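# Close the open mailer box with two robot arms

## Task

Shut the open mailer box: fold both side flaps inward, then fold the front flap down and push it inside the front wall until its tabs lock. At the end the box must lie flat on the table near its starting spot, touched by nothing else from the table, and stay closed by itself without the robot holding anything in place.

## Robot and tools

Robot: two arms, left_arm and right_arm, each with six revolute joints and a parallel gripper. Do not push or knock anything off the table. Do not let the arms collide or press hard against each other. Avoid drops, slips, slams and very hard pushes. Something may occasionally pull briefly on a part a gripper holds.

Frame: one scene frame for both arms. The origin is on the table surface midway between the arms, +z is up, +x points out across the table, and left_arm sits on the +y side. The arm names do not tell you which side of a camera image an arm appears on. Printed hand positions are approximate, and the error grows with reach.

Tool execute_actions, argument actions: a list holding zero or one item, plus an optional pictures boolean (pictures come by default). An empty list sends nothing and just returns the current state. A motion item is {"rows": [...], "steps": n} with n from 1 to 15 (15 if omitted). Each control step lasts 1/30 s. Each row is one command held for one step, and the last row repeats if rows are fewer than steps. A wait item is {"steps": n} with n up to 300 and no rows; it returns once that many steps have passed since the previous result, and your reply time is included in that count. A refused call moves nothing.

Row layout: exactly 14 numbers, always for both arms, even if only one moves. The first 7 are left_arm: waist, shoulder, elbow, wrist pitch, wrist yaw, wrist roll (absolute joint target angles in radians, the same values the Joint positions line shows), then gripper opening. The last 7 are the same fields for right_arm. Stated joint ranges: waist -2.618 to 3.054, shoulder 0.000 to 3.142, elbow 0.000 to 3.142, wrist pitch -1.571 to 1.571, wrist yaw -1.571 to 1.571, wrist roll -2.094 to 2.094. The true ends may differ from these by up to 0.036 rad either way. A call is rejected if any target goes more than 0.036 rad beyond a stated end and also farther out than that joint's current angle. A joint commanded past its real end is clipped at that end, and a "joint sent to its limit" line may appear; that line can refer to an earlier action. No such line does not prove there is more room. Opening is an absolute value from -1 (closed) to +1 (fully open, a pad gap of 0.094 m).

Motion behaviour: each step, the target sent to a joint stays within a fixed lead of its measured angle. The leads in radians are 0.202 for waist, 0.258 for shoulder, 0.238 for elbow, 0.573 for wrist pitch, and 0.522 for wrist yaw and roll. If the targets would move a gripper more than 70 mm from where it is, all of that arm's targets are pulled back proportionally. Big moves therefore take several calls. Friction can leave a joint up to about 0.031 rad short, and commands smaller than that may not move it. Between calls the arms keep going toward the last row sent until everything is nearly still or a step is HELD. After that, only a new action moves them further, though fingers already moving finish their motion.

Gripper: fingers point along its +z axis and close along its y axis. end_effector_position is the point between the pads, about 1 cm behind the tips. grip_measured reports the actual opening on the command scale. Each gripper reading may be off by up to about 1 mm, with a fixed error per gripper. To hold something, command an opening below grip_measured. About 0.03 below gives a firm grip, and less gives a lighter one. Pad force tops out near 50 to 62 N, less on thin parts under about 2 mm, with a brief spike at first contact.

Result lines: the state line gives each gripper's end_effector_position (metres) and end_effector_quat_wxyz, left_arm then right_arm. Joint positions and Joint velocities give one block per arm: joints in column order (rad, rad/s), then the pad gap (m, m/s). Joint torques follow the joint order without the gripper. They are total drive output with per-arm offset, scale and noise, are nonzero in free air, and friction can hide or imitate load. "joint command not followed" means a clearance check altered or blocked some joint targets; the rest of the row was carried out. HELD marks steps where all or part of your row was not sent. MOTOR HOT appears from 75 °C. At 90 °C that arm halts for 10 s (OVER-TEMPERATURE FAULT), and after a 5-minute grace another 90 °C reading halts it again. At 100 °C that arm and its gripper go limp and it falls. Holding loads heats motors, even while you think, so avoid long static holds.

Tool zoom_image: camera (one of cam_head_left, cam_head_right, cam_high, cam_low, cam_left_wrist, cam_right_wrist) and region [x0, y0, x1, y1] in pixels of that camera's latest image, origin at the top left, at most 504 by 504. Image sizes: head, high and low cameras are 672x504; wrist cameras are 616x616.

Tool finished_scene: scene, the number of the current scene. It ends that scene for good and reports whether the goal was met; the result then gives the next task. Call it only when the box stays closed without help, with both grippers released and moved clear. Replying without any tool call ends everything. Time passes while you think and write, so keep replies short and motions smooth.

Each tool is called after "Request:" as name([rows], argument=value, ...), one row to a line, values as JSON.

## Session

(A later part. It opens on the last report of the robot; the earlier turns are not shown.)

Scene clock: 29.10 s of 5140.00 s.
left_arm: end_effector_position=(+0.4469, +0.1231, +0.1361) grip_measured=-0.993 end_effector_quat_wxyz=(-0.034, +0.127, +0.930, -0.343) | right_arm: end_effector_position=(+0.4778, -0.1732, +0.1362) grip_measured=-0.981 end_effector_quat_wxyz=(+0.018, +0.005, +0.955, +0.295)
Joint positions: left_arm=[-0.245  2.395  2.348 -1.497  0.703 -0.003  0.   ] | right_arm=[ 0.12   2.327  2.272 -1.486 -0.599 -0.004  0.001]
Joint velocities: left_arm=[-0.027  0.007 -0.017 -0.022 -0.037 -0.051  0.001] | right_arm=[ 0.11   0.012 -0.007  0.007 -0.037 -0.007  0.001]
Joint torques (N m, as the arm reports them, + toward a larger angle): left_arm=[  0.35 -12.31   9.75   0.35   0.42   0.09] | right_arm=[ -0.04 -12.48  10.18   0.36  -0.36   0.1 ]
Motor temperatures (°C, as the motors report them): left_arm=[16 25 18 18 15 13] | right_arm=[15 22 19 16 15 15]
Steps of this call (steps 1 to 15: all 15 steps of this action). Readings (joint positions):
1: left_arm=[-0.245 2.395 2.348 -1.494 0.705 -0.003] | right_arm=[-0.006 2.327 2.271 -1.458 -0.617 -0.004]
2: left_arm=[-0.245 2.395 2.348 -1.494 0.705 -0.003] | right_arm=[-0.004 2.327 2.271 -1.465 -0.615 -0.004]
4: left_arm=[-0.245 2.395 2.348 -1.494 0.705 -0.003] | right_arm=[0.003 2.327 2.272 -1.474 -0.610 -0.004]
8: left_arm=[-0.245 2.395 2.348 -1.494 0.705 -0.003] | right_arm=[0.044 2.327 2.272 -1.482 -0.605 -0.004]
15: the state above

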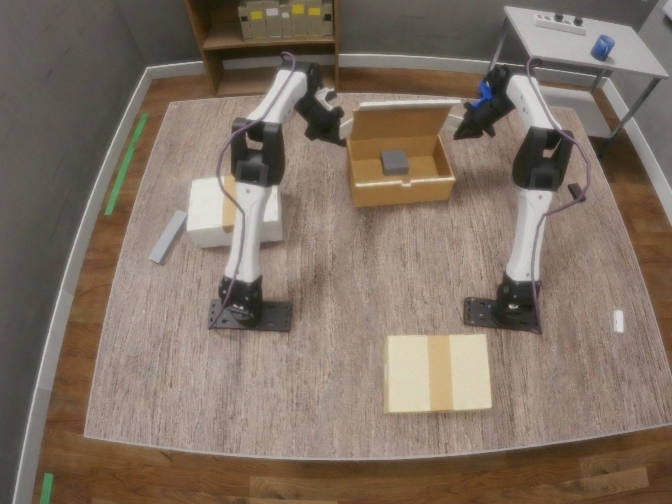

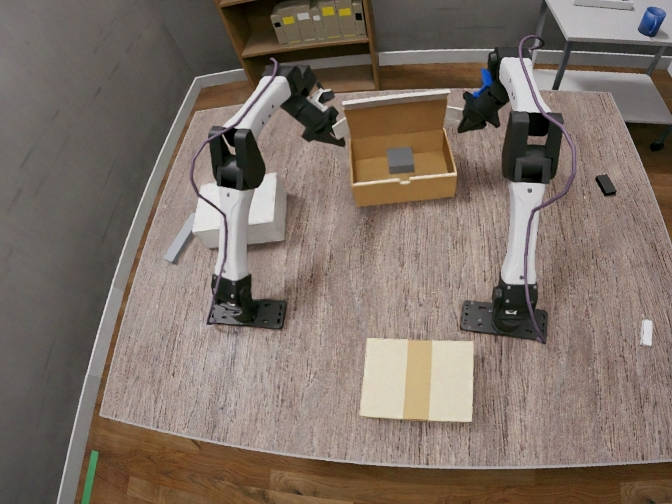

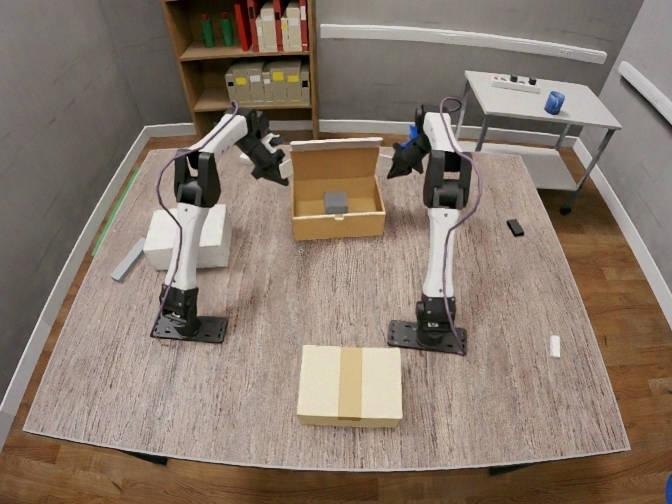

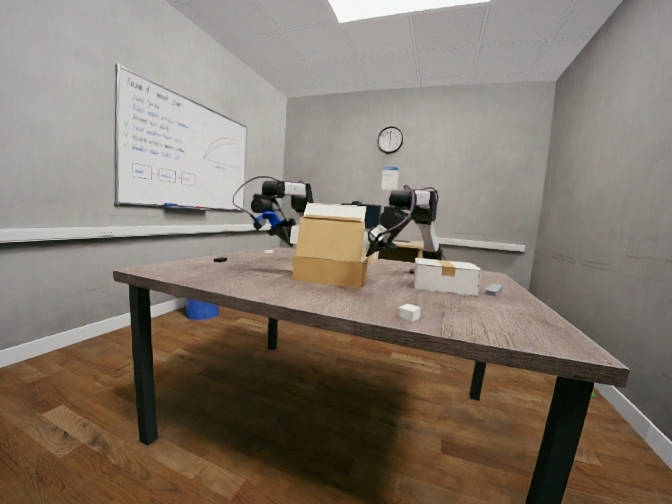

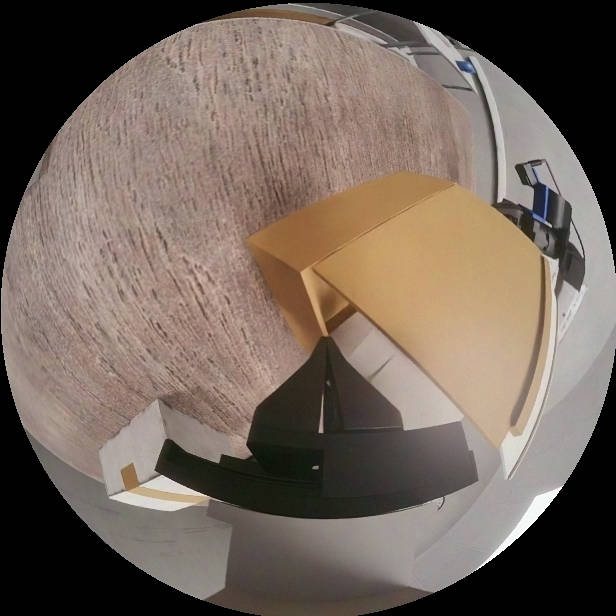

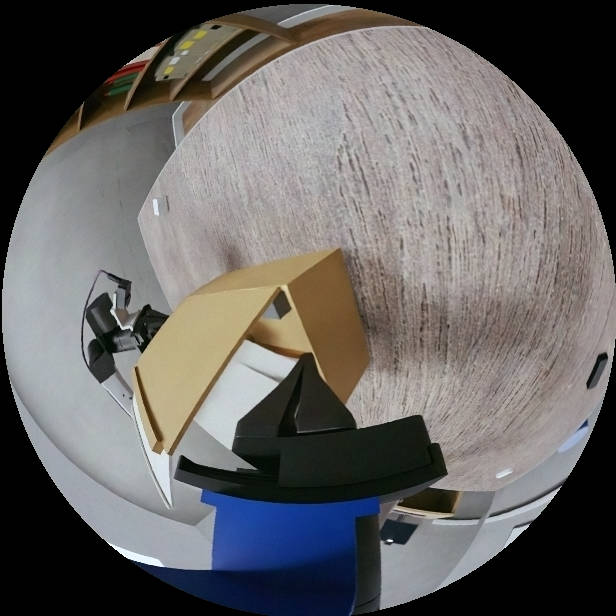

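Request:
execute_actions([
  {"rows":[[-0.245,2.41,2.365,-1.51,0.7,0,-1,0.13,2.28,2.18,-1.45,-0.6,0,-1],[-0.245,2.41,2.365,-1.51,0.7,0,-1,0.13,2.28,2.18,-1.45,-0.6,0,-1],[-0.245,2.41,2.365,-1.51,0.7,0,-1,0.13,2.28,2.18,-1.45,-0.6,0,-1],[-0.245,2.41,2.365,-1.51,0.7,0,-1,0.14,2.22,2.09,-1.42,-0.62,0,-1],[-0.245,2.41,2.365,-1.51,0.7,0,-1,0.14,2.22,2.09,-1.42,-0.62,0,-1],[-0.245,2.41,2.365,-1.51,0.7,0,-1,0.14,2.22,2.09,-1.42,-0.62,0,-1],[-0.255,2.41,2.365,-1.51,0.7,0,-1,0.15,2.16,1.99,-1.38,-0.65,0,-1]]},
])

Request:
zoom_image(camera="cam_head_left", region=[300, 80, 500, 215])

Scene clock: 36.40 s of 5140.00 s.
left_arm: end_effector_position=(+0.4468, +0.1233, +0.1360) grip_measured=-0.993 end_effector_quat_wxyz=(-0.034, +0.127, +0.930, -0.342) | right_arm: end_effector_position=(+0.4412, -0.1557, +0.1386) grip_measured=-0.981 end_effector_quat_wxyz=(+0.002, -0.003, +0.949, +0.314)
Joint positions: left_arm=[-0.245  2.395  2.348 -1.498  0.702 -0.003  0.   ] | right_arm=[ 0.146  2.172  2.008 -1.404 -0.64  -0.004  0.001]
Joint velocities: left_arm=[-0.012 -0.012 -0.017 -0.007 -0.007 -0.007 -0.001] | right_arm=[ 0.002 -0.002  0.032  0.154 -0.037  0.022 -0.001]
Joint torques (N m, as the arm reports them, + toward a larger angle): left_arm=[ -0.51 -12.35   9.74   0.33   0.41   0.1 ] | right_arm=[  0.57 -13.36   6.58   0.54  -0.4    0.08]
Motor temperatures (°C, as the motors report them): left_arm=[16 27 19 18 15 13] | right_arm=[15 24 20 15 15 15]
Steps of this call (steps 1 to 15: the robot went on to your last target; steps 16 to 90: nothing new was sent; then 3.80 s passed at rest; steps 91 to 105: all 15 steps of this action). Readings (joint positions):
91: left_arm=[-0.245 2.395 2.348 -1.498 0.702 -0.003] | right_arm=[0.122 2.320 2.255 -1.477 -0.599 -0.004]
92: left_arm=[-0.245 2.395 2.348 -1.498 0.702 -0.003] | right_arm=[0.122 2.309 2.230 -1.471 -0.599 -0.004]
94: left_arm=[-0.245 2.395 2.348 -1.498 0.702 -0.003] | right_arm=[0.123 2.288 2.182 -1.456 -0.601 -0.004]
98: left_arm=[-0.245 2.395 2.348 -1.498 0.702 -0.003] | right_arm=[0.131 2.216 2.049 -1.421 -0.616 -0.004]
105: the state above

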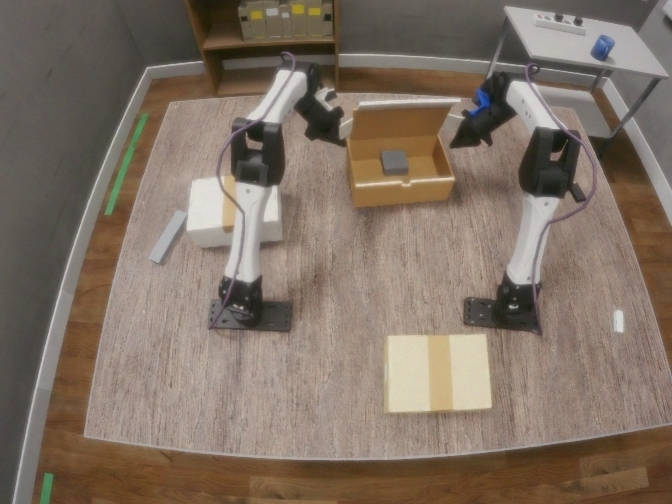

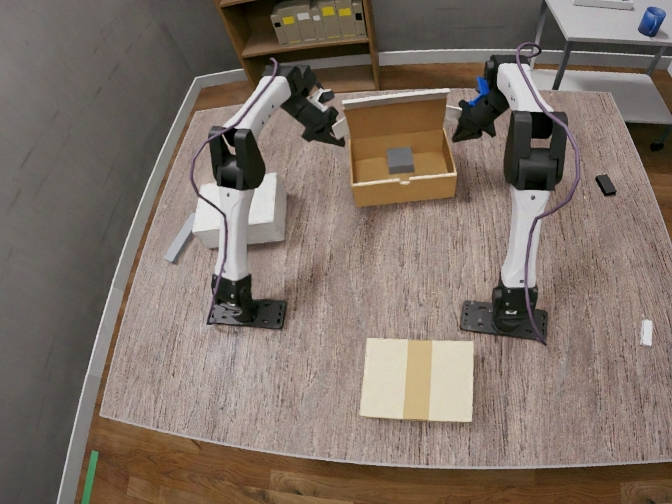

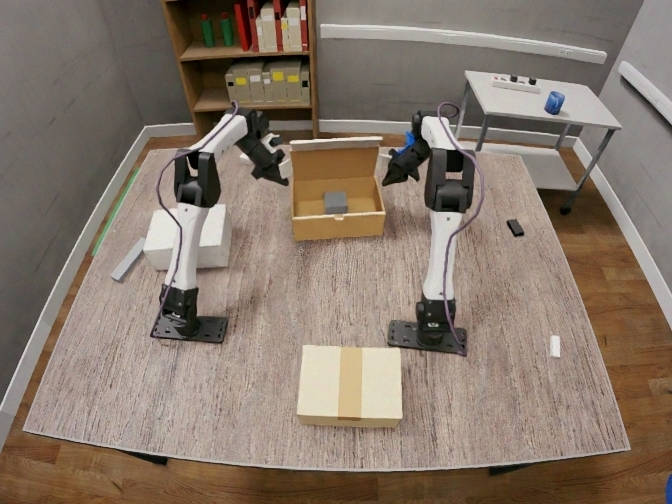

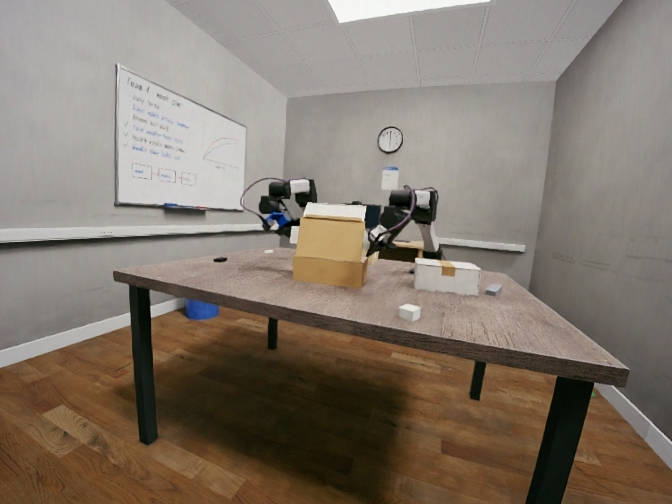

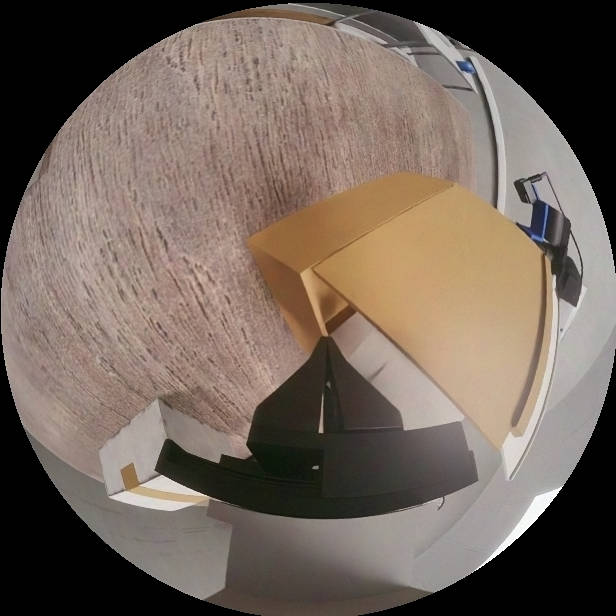

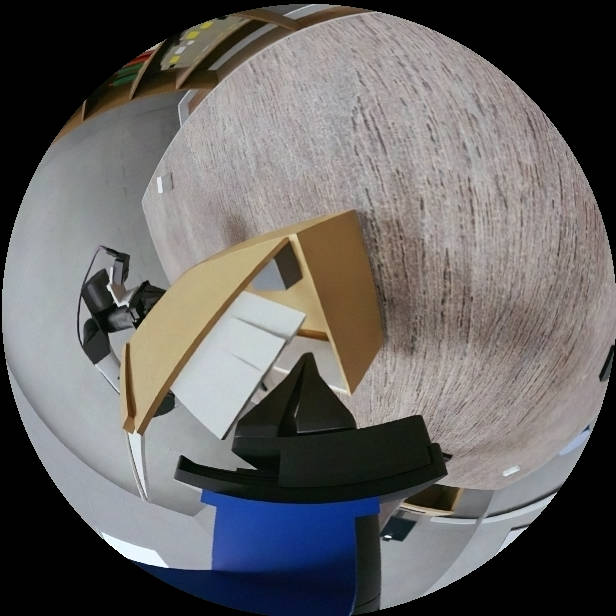

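Region (300, 80, 500, 215) of cam_head_left's 672x504 image, scaled by 2.520, with more detail than that image has; it fills the top 340 rows of this view, and the rest is white.

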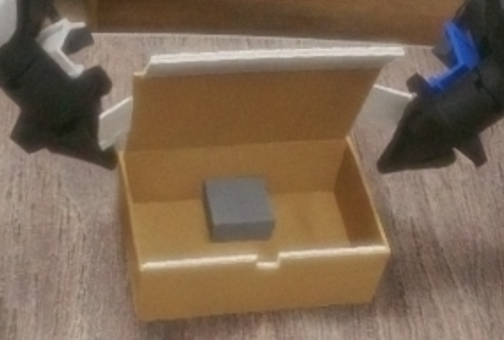

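Request:
execute_actions([
  {"rows":[[-0.245,2.41,2.365,-1.51,0.7,0,-1,0.07,2.16,1.99,-1.38,-0.65,0,-1],[-0.245,2.41,2.365,-1.51,0.7,0,-1,0.07,2.16,1.99,-1.38,-0.65,0,-1],[-0.245,2.41,2.365,-1.51,0.7,0,-1,0.0,2.16,1.99,-1.38,-0.65,0,-1],[-0.245,2.41,2.365,-1.51,0.7,0,-1,0.0,2.16,1.99,-1.38,-0.65,0,-1],[-0.245,2.41,2.365,-1.51,0.7,0,-1,0.0,2.16,1.99,-1.38,-0.65,0,-1],[-0.245,2.41,2.365,-1.51,0.7,0,-1,0.0,2.16,1.99,-1.38,-0.65,0,-1],[-0.245,2.41,2.365,-1.51,0.7,0,-1,0.0,2.25,2.15,-1.35,-0.68,0,-1],[-0.245,2.41,2.365,-1.51,0.7,0,-1,0.0,2.25,2.15,-1.35,-0.68,0,-1],[-0.245,2.41,2.365,-1.51,0.7,0,-1,0.0,2.25,2.15,-1.35,-0.68,0,-1],[-0.245,2.41,2.365,-1.51,0.7,0,-1,0.0,2.34,2.31,-1.3,-0.72,0,-1]]},
], pictures=false)

Request:
execute_actions([
  {"rows":[[-0.245,2.41,2.365,-1.51,0.7,0,-1,0.0,2.34,2.31,-1.3,-0.72,0,-1],[-0.245,2.41,2.365,-1.51,0.7,0,-1,0.0,2.34,2.31,-1.3,-0.72,0,-1],[-0.245,2.41,2.365,-1.51,0.7,0,-1,0.0,2.34,2.31,-1.3,-0.72,0,-1],[-0.245,2.41,2.365,-1.51,0.7,0,-1,0.04,2.34,2.31,-1.3,-0.72,0,-1],[-0.245,2.41,2.365,-1.51,0.7,0,-1,0.04,2.34,2.31,-1.3,-0.72,0,-1],[-0.245,2.41,2.365,-1.51,0.7,0,-1,0.04,2.34,2.31,-1.3,-0.72,0,-1],[-0.245,2.41,2.365,-1.51,0.7,0,-1,0.08,2.34,2.31,-1.3,-0.72,0,-1],[-0.245,2.41,2.365,-1.51,0.7,0,-1,0.08,2.34,2.31,-1.3,-0.72,0,-1],[-0.245,2.41,2.365,-1.51,0.7,0,-1,0.08,2.34,2.31,-1.3,-0.72,0,-1],[-0.245,2.41,2.365,-1.51,0.7,0,-1,0.12,2.34,2.31,-1.3,-0.72,0,-1]]},
])

Scene clock: 38.60 s of 5140.00 s.
left_arm: end_effector_position=(+0.4467, +0.1234, +0.1360) grip_measured=-0.993 end_effector_quat_wxyz=(-0.034, +0.127, +0.930, -0.342) | right_arm: end_effector_position=(+0.5243, -0.2257, +0.1561) grip_measured=-0.981 end_effector_quat_wxyz=(+0.130, +0.033, +0.934, +0.330)
Joint positions: left_arm=[-0.245  2.395  2.348 -1.498  0.702 -0.003  0.   ] | right_arm=[-0.01   2.326  2.29  -1.314 -0.697 -0.003  0.001]
Joint velocities: left_arm=[ 0.007 -0.007 -0.007  0.037 -0.037  0.037 -0.   ] | right_arm=[ 0.09   0.081  0.042  0.183 -0.168  0.007 -0.   ]
Joint torques (N m, as the arm reports them, + toward a larger angle): left_arm=[  0.42 -12.34   9.71   0.33   0.41   0.1 ] | right_arm=[  0.56 -13.36  10.52   0.93  -0.42   0.07]
Motor temperatures (°C, as the motors report them): left_arm=[16 28 19 18 15 13] | right_arm=[15 25 20 15 15 15]
Steps of this call (steps 1 to 15: the robot went on to your last target; steps 16 to 51: nothing new was sent; steps 52 to 66: all 15 steps of this action). Readings (joint positions):
52: left_arm=[-0.245 2.395 2.348 -1.498 0.702 -0.003] | right_arm=[0.140 2.172 2.008 -1.394 -0.645 -0.004]
53: left_arm=[-0.245 2.395 2.348 -1.498 0.702 -0.003] | right_arm=[0.131 2.172 2.008 -1.394 -0.647 -0.004]
55: left_arm=[-0.245 2.395 2.348 -1.498 0.702 -0.003] | right_arm=[0.086 2.172 2.008 -1.394 -0.652 -0.004]
59: left_arm=[-0.245 2.395 2.348 -1.498 0.702 -0.003] | right_arm=[-0.013 2.206 2.077 -1.398 -0.654 -0.003]
66: the state above

Scene clock: 39.10 s of 5140.00 s.
left_arm: end_effector_position=(+0.4467, +0.1234, +0.1359) grip_measured=-0.993 end_effector_quat_wxyz=(-0.034, +0.127, +0.930, -0.342) | right_arm: end_effector_position=(+0.5149, -0.1528, +0.1567) grip_measured=-0.981 end_effector_quat_wxyz=(+0.106, -0.034, +0.931, +0.347)
Joint positions: left_arm=[-0.245  2.395  2.348 -1.498  0.702 -0.003  0.   ] | right_arm=[ 0.131  2.33   2.291 -1.31  -0.715 -0.003  0.001]
Joint velocities: left_arm=[ 0.002  0.002 -0.027  0.022  0.066  0.022 -0.001] | right_arm=[ 0.125 -0.007 -0.012  0.022 -0.037 -0.007 -0.   ]
Joint torques (N m, as the arm reports them, + toward a larger angle): left_arm=[  0.49 -12.35   9.71   0.33   0.42   0.1 ] | right_arm=[ -1.   -13.    10.6    0.96  -0.34   0.1 ]
Motor temperatures (°C, as the motors report them): left_arm=[16 28 19 18 15 13] | right_arm=[15 25 20 15 15 15]
Steps of this call (steps 1 to 15: all 15 steps of this action). Readings (joint positions):
1: left_arm=[-0.245 2.395 2.348 -1.498 0.702 -0.003] | right_arm=[-0.008 2.328 2.291 -1.313 -0.700 -0.003]
2: left_arm=[-0.245 2.395 2.348 -1.498 0.702 -0.003] | right_arm=[-0.006 2.329 2.291 -1.312 -0.704 -0.003]
4: left_arm=[-0.245 2.395 2.348 -1.498 0.702 -0.003] | right_arm=[-0.001 2.330 2.291 -1.312 -0.707 -0.003]
8: left_arm=[-0.245 2.395 2.348 -1.498 0.702 -0.003] | right_arm=[0.033 2.330 2.291 -1.312 -0.708 -0.003]
15: the state above

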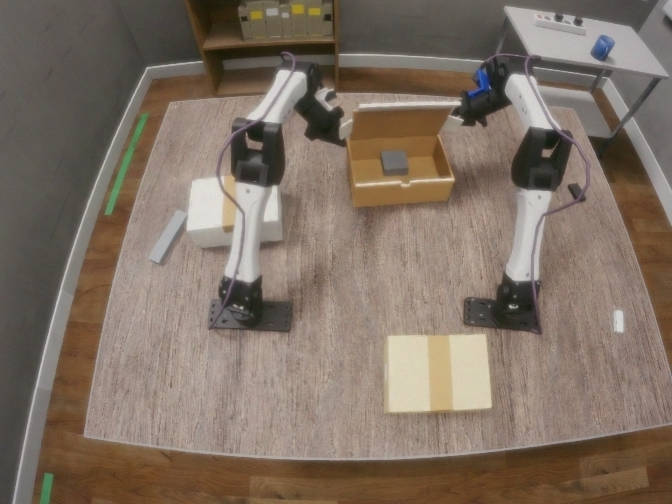

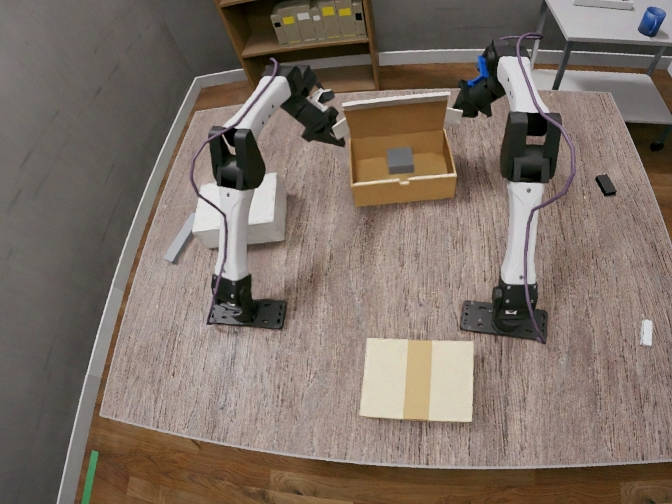

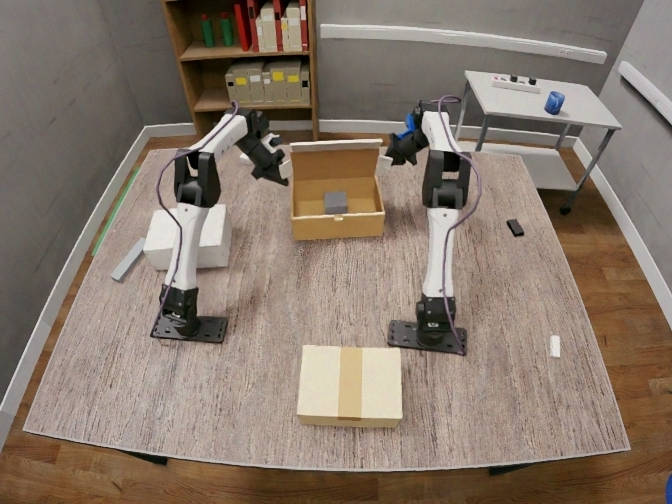

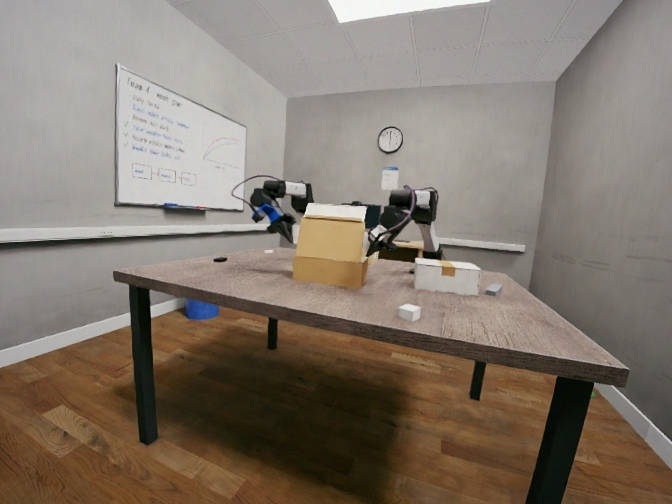

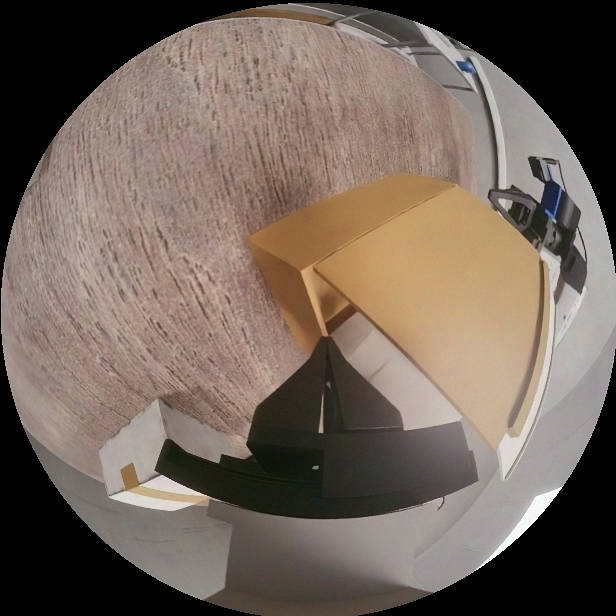

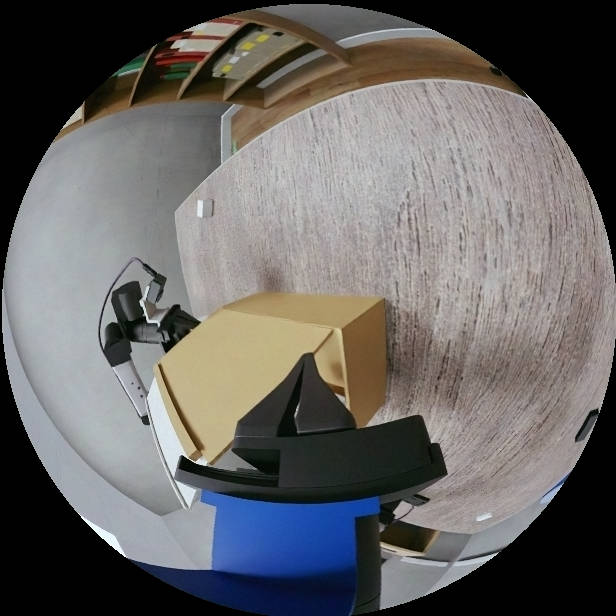

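Request:
execute_actions([
  {"rows":[[-0.245,2.41,2.365,-1.51,0.7,0,-1,0.12,2.34,2.31,-1.38,-0.72,0,-1],[-0.245,2.41,2.365,-1.51,0.7,0,-1,0.12,2.34,2.31,-1.38,-0.72,0,-1],[-0.245,2.41,2.365,-1.51,0.7,0,-1,0.12,2.34,2.31,-1.38,-0.72,0,-1],[-0.245,2.41,2.365,-1.51,0.7,0,-1,0.12,2.34,2.31,-1.45,-0.72,0,-1],[-0.245,2.41,2.365,-1.51,0.7,0,-1,0.12,2.34,2.31,-1.45,-0.72,0,-1],[-0.245,2.41,2.365,-1.51,0.7,0,-1,0.12,2.34,2.31,-1.45,-0.72,0,-1],[-0.245,2.41,2.365,-1.51,0.7,0,-1,0.12,2.34,2.31,-1.54,-0.72,0,-1]]},
])

Request:
zoom_image(camera="cam_head_left", region=[300, 80, 500, 215])

Scene clock: 40.33 s of 5140.00 s.
left_arm: end_effector_position=(+0.4468, +0.1235, +0.1358) grip_measured=-0.993 end_effector_quat_wxyz=(-0.034, +0.127, +0.931, -0.342) | right_arm: end_effector_position=(+0.4759, -0.1538, +0.1520) grip_measured=-0.981 end_effector_quat_wxyz=(+0.016, +0.002, +0.936, +0.351)
Joint positions: left_arm=[-0.245  2.395  2.348 -1.498  0.701 -0.003  0.   ] | right_arm=[ 0.127  2.33   2.291 -1.506 -0.717 -0.003  0.001]
Joint velocities: left_arm=[-0.007 -0.002  0.007 -0.095  0.007  0.022 -0.   ] | right_arm=[-0.007  0.007  0.012 -0.037 -0.051 -0.066  0.   ]
Joint torques (N m, as the arm reports them, + toward a larger angle): left_arm=[  0.34 -12.34   9.72   0.33   0.43   0.09] | right_arm=[ -0.21 -12.78  10.24   0.36  -0.4    0.08]
Motor temperatures (°C, as the motors report them): left_arm=[16 29 19 18 15 13] | right_arm=[15 25 20 16 15 15]
Steps of this call (steps 1 to 15: the robot went on to your last target; steps 16 to 22: nothing new was sent; steps 23 to 37: all 15 steps of this action). Readings (joint positions):
23: left_arm=[-0.245 2.395 2.348 -1.498 0.702 -0.003] | right_arm=[0.127 2.330 2.291 -1.315 -0.717 -0.003]
24: left_arm=[-0.245 2.395 2.348 -1.498 0.702 -0.003] | right_arm=[0.127 2.330 2.291 -1.326 -0.717 -0.003]
26: left_arm=[-0.245 2.395 2.348 -1.498 0.702 -0.003] | right_arm=[0.127 2.330 2.291 -1.348 -0.717 -0.003]
30: left_arm=[-0.245 2.395 2.348 -1.498 0.701 -0.003] | right_arm=[0.127 2.330 2.291 -1.426 -0.717 -0.003]
37: the state above

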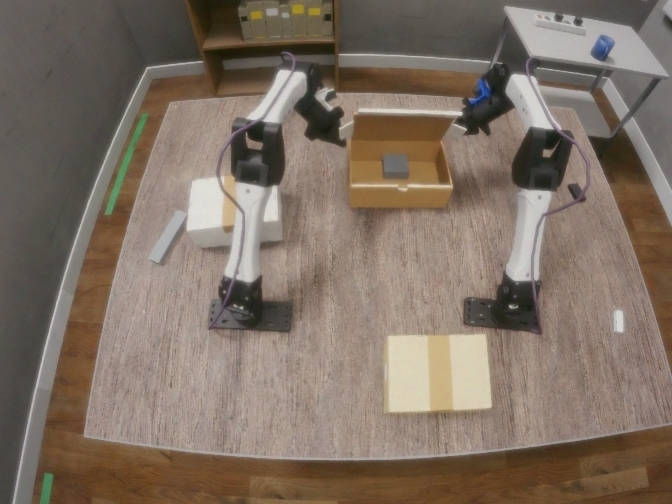

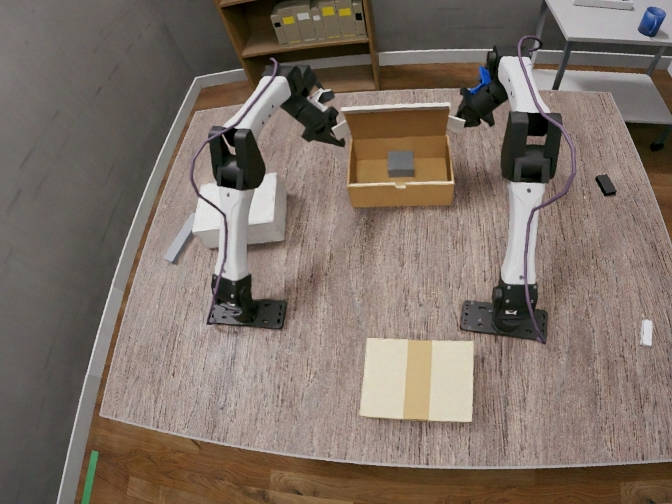

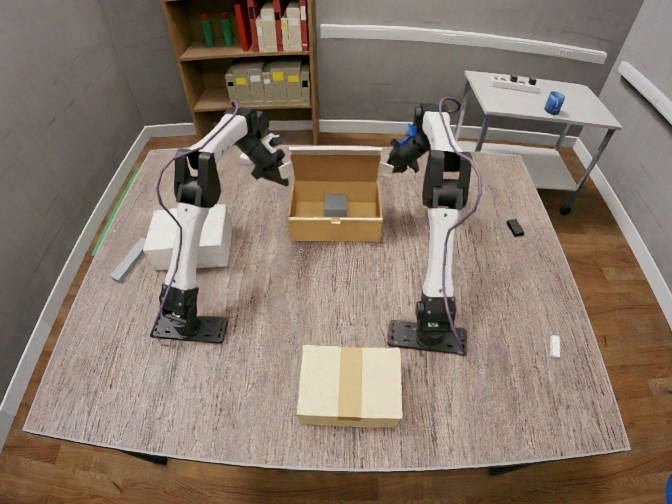

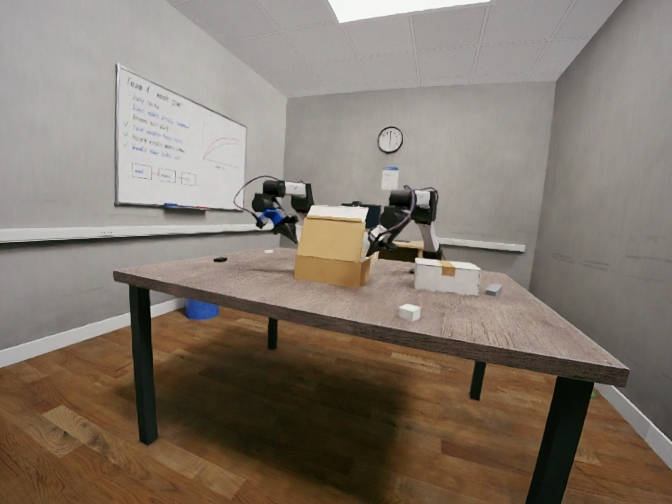

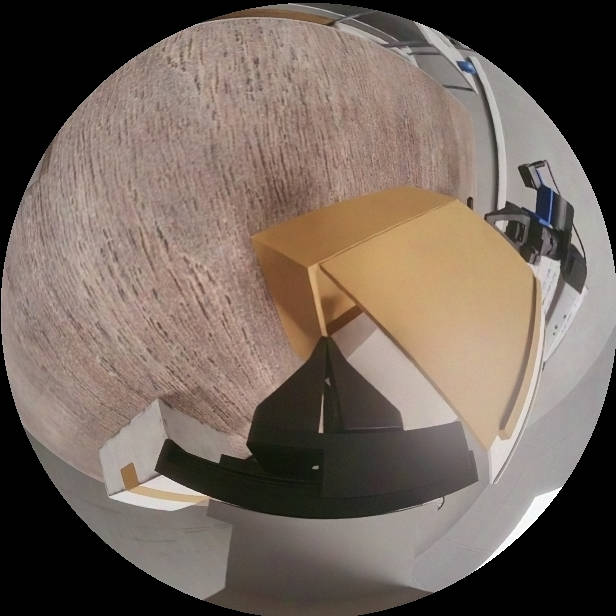

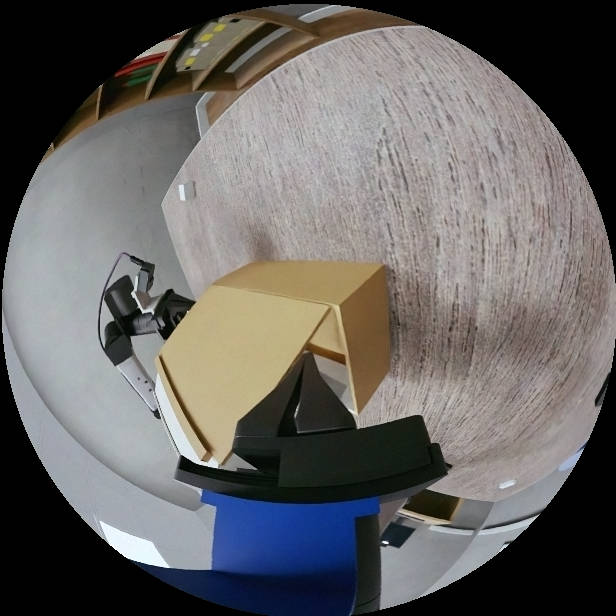

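Region (300, 80, 500, 215) of cam_head_left's 672x504 image, scaled by 2.520, with more detail than that image has; it fills the top 340 rows of this view, and the rest is white.

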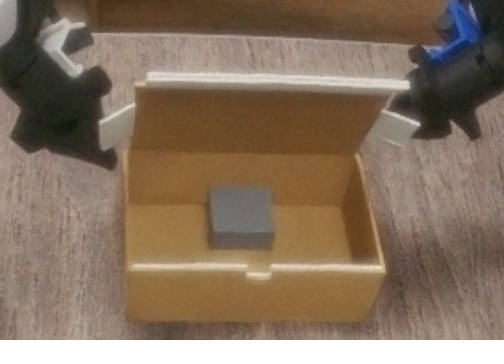

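Request:
execute_actions([
  {"rows":[[-0.245,2.41,2.365,-1.51,0.7,0,-1,0.12,2.34,2.31,-1.5,-0.62,0.15,-1],[-0.245,2.41,2.365,-1.51,0.7,0,-1,0.12,2.34,2.31,-1.5,-0.62,0.15,-1],[-0.245,2.41,2.365,-1.51,0.7,0,-1,0.12,2.34,2.31,-1.5,-0.62,0.15,-1],[-0.245,2.41,2.365,-1.51,0.7,0,-1,0.13,2.33,2.31,-1.5,-0.54,0.35,-1],[-0.245,2.41,2.365,-1.51,0.7,0,-1,0.13,2.33,2.31,-1.5,-0.54,0.35,-1],[-0.245,2.41,2.365,-1.51,0.7,0,-1,0.13,2.33,2.31,-1.5,-0.54,0.35,-1],[-0.245,2.41,2.365,-1.51,0.7,0,-1,0.14,2.31,2.31,-1.52,-0.45,0.6,-1]]},
])

Request:
zoom_image(camera="cam_head_left", region=[300, 80, 500, 215])

Scene clock: 42.50 s of 5140.00 s.
left_arm: end_effector_position=(+0.4468, +0.1235, +0.1358) grip_measured=-0.993 end_effector_quat_wxyz=(-0.034, +0.127, +0.931, -0.342) | right_arm: end_effector_position=(+0.4737, -0.1863, +0.1288) grip_measured=-0.981 end_effector_quat_wxyz=(-0.053, +0.262, +0.936, +0.230)
Joint positions: left_arm=[-0.245  2.395  2.348 -1.498  0.701 -0.003  0.   ] | right_arm=[ 0.13   2.33   2.291 -1.515 -0.477  0.537  0.001]
Joint velocities: left_arm=[ 0.007  0.012  0.002 -0.051  0.022 -0.007 -0.   ] | right_arm=[ 0.007 -0.012 -0.012 -0.037  0.125  0.315 -0.001]
Joint torques (N m, as the arm reports them, + toward a larger angle): left_arm=[  0.41 -12.33   9.71   0.33   0.43   0.1 ] | right_arm=[  0.85 -15.2   10.27   0.42  -0.17   0.16]
Motor temperatures (°C, as the motors report them): left_arm=[16 29 20 18 15 13] | right_arm=[15 26 21 15 15 15]
Steps of this call (steps 1 to 30: the robot went on to your last target; steps 31 to 50: nothing new was sent; steps 51 to 65: all 15 steps of this action). Readings (joint positions):
51: left_arm=[-0.245 2.395 2.348 -1.498 0.701 -0.003] | right_arm=[0.127 2.330 2.291 -1.520 -0.704 0.019]
52: left_arm=[-0.245 2.395 2.348 -1.498 0.701 -0.003] | right_arm=[0.127 2.330 2.291 -1.518 -0.689 0.044]
54: left_arm=[-0.245 2.395 2.348 -1.498 0.701 -0.003] | right_arm=[0.127 2.330 2.291 -1.515 -0.654 0.110]
58: left_arm=[-0.245 2.395 2.348 -1.498 0.701 -0.003] | right_arm=[0.128 2.330 2.291 -1.515 -0.560 0.329]
65: the state above

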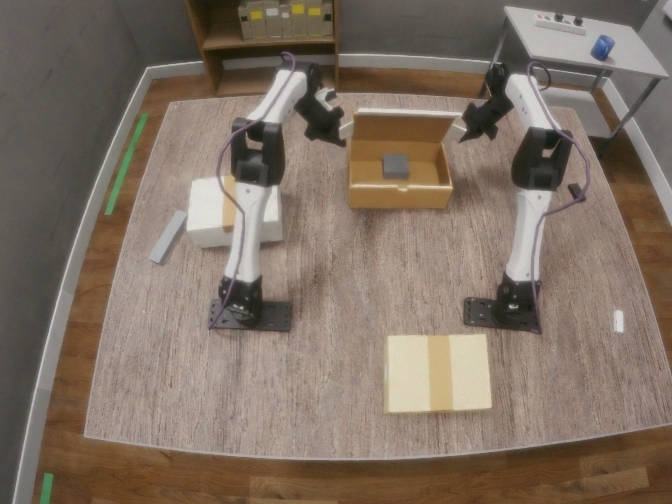

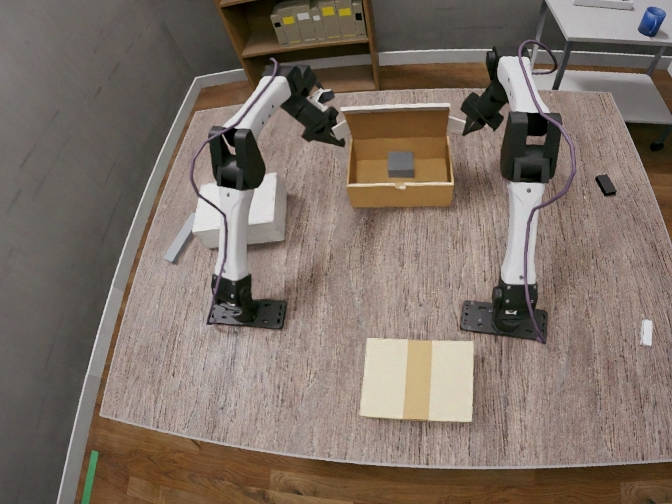

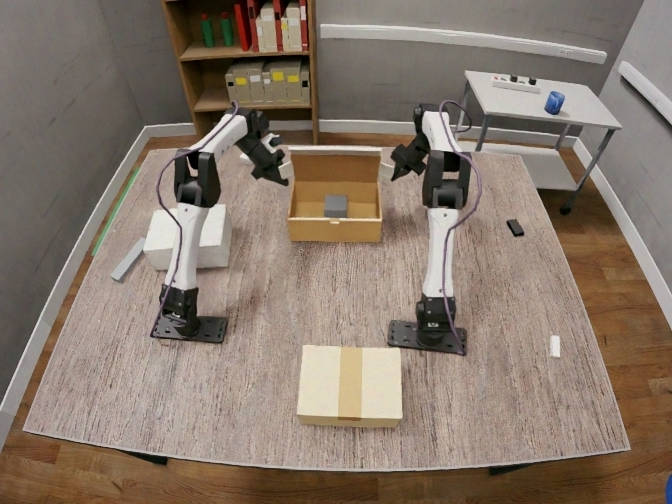

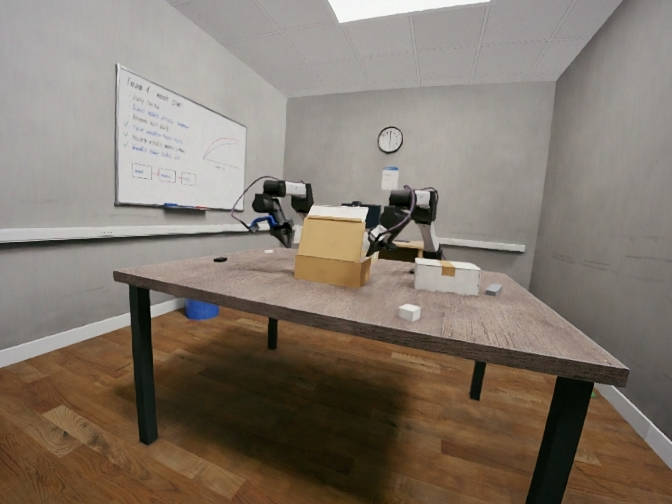

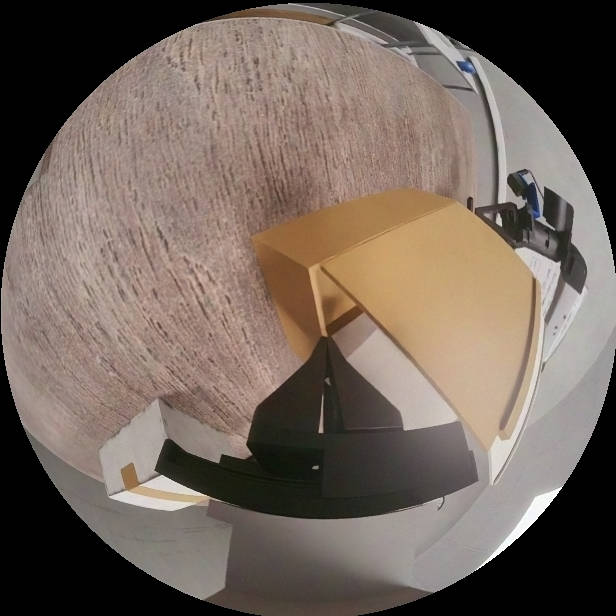

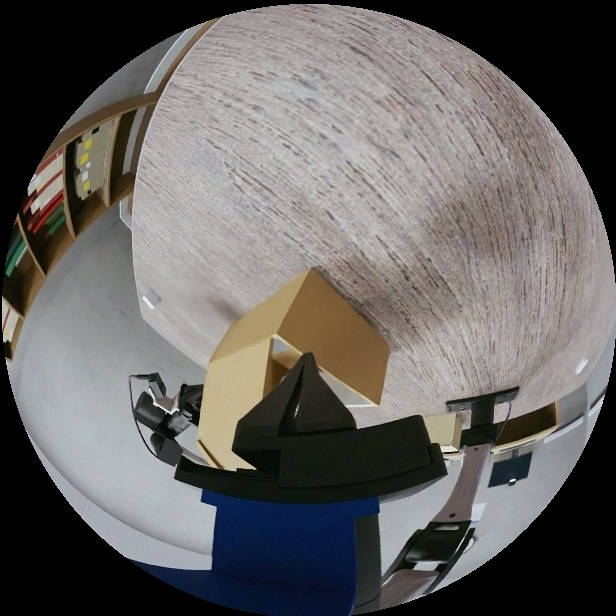

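Region (300, 80, 500, 215) of cam_head_left's 672x504 image, scaled by 2.520, with more detail than that image has; it fills the top 340 rows of this view, and the rest is white.

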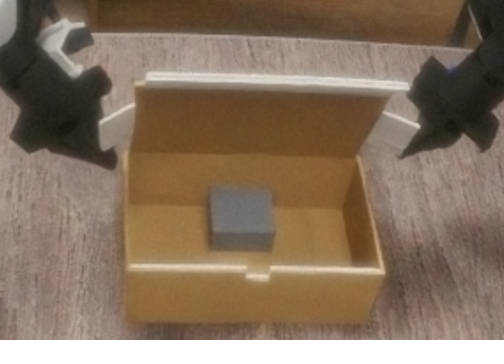

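Correct sign. Now move in and slightly -x while rolling more.

Request:
execute_actions([
  {"rows":[[-0.245,2.41,2.365,-1.51,0.7,0,-1,0.15,2.28,2.24,-1.5,-0.45,0.7,-1],[-0.245,2.41,2.365,-1.51,0.7,0,-1,0.15,2.28,2.24,-1.5,-0.45,0.7,-1],[-0.245,2.41,2.365,-1.51,0.7,0,-1,0.15,2.28,2.24,-1.5,-0.45,0.7,-1],[-0.245,2.41,2.365,-1.51,0.7,0,-1,0.17,2.24,2.18,-1.49,-0.45,0.85,-1],[-0.245,2.41,2.365,-1.51,0.7,0,-1,0.17,2.24,2.18,-1.49,-0.45,0.85,-1],[-0.245,2.41,2.365,-1.51,0.7,0,-1,0.17,2.24,2.18,-1.49,-0.45,0.85,-1],[-0.245,2.41,2.365,-1.51,0.7,0,-1,0.19,2.21,2.13,-1.47,-0.45,1.0,-1]]},
])

Request:
zoom_image(camera="cam_head_left", region=[300, 80, 500, 215])

Scene clock: 43.80 s of 5140.00 s.
left_arm: end_effector_position=(+0.4469, +0.1240, +0.1354) grip_measured=-0.993 end_effector_quat_wxyz=(-0.034, +0.127, +0.931, -0.340) | right_arm: end_effector_position=(+0.4479, -0.1684, +0.1348) grip_measured=-0.981 end_effector_quat_wxyz=(-0.102, +0.431, +0.875, +0.195)
Joint positions: left_arm=[-0.245  2.395  2.348 -1.498  0.697 -0.003  0.   ] | right_arm=[ 0.183  2.224  2.146 -1.486 -0.444  0.956  0.001]
Joint velocities: left_arm=[ 0.012 -0.002  0.002  0.066 -0.139 -0.007 -0.001] | right_arm=[ 0.002  0.012 -0.042 -0.007  0.007  0.256  0.001]
Joint torques (N m, as the arm reports them, + toward a larger angle): left_arm=[  0.42 -12.34   9.73   0.34   0.46   0.1 ] | right_arm=[  0.74 -13.91   6.78   0.56  -0.2    0.16]
Motor temperatures (°C, as the motors report them): left_arm=[16 30 20 18 15 13] | right_arm=[15 26 21 15 15 15]
Steps of this call (steps 1 to 24: the robot went on to your last target; steps 25 to 39: all 15 steps of this action). Readings (joint positions):
25: left_arm=[-0.245 2.395 2.348 -1.498 0.701 -0.003] | right_arm=[0.131 2.325 2.283 -1.509 -0.456 0.606]
26: left_arm=[-0.245 2.395 2.348 -1.498 0.701 -0.003] | right_arm=[0.133 2.317 2.270 -1.507 -0.455 0.624]
28: left_arm=[-0.245 2.395 2.348 -1.498 0.701 -0.003] | right_arm=[0.139 2.298 2.243 -1.499 -0.454 0.672]
32: left_arm=[-0.245 2.395 2.348 -1.498 0.700 -0.003] | right_arm=[0.164 2.245 2.170 -1.486 -0.448 0.821]
39: the state above

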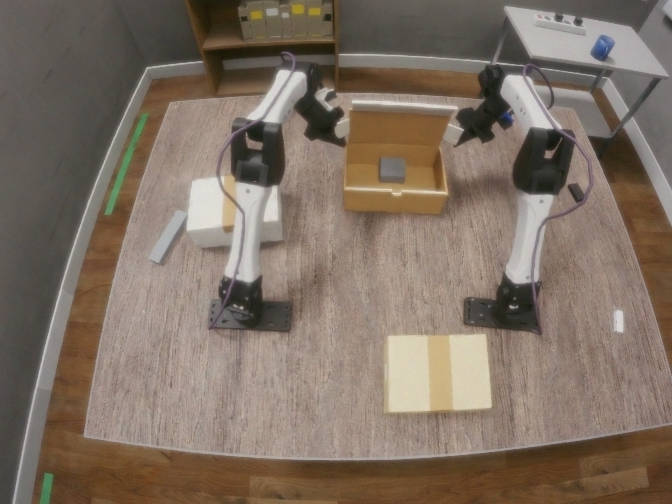

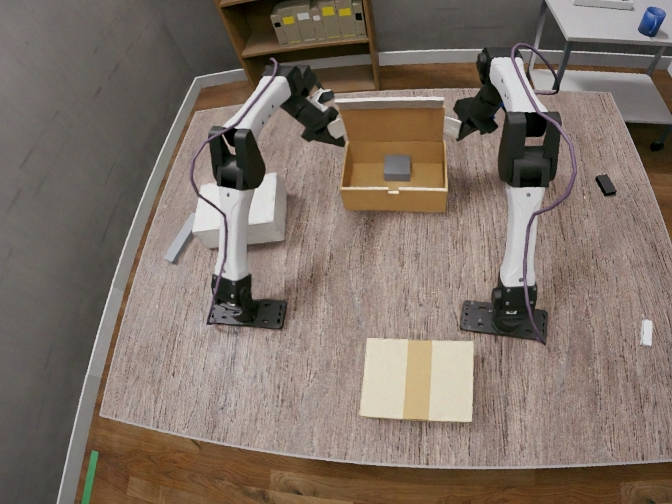

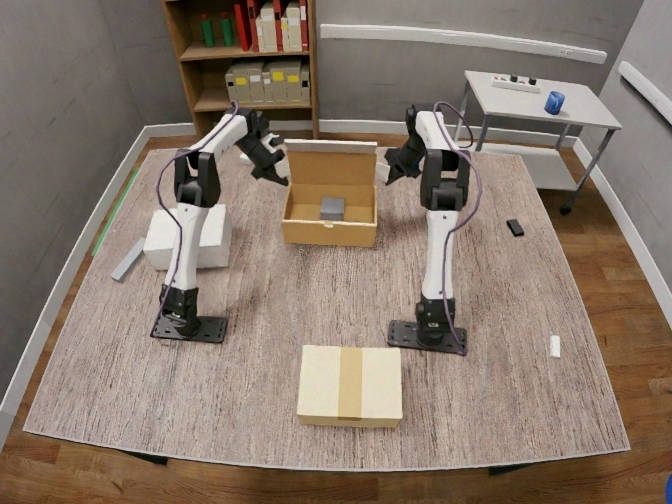

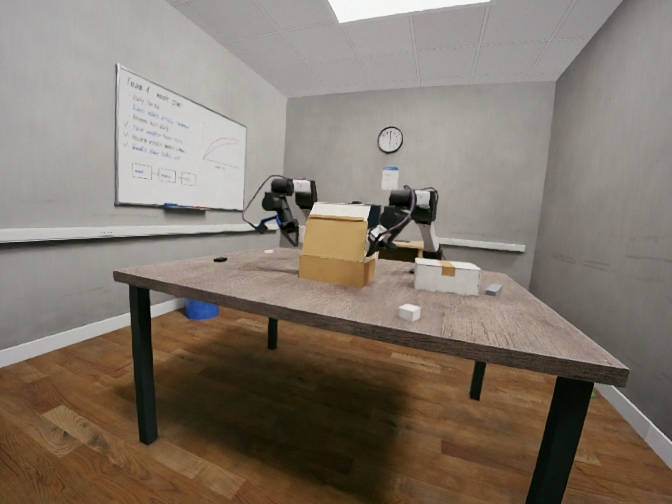

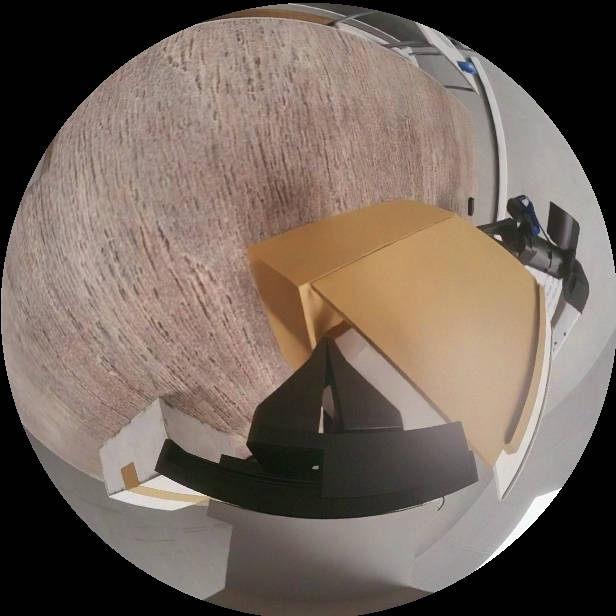

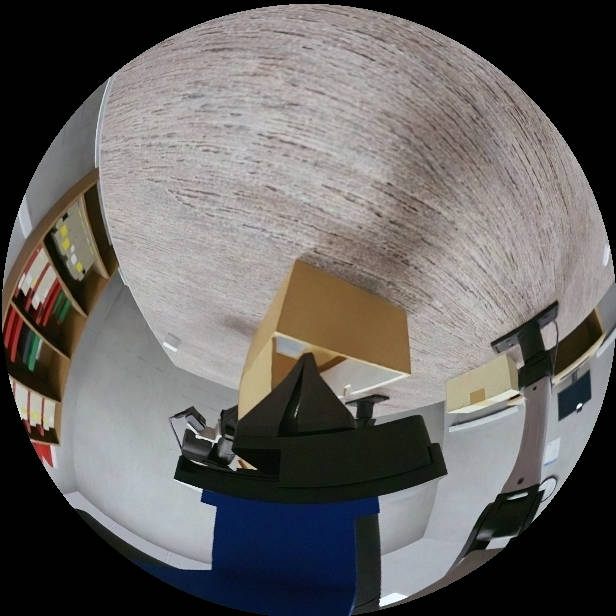

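Region (300, 80, 500, 215) of cam_head_left's 672x504 image, scaled by 2.520, with more detail than that image has; it fills the top 340 rows of this view, and the rest is white.

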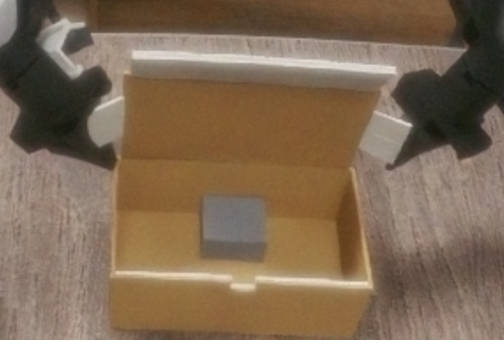

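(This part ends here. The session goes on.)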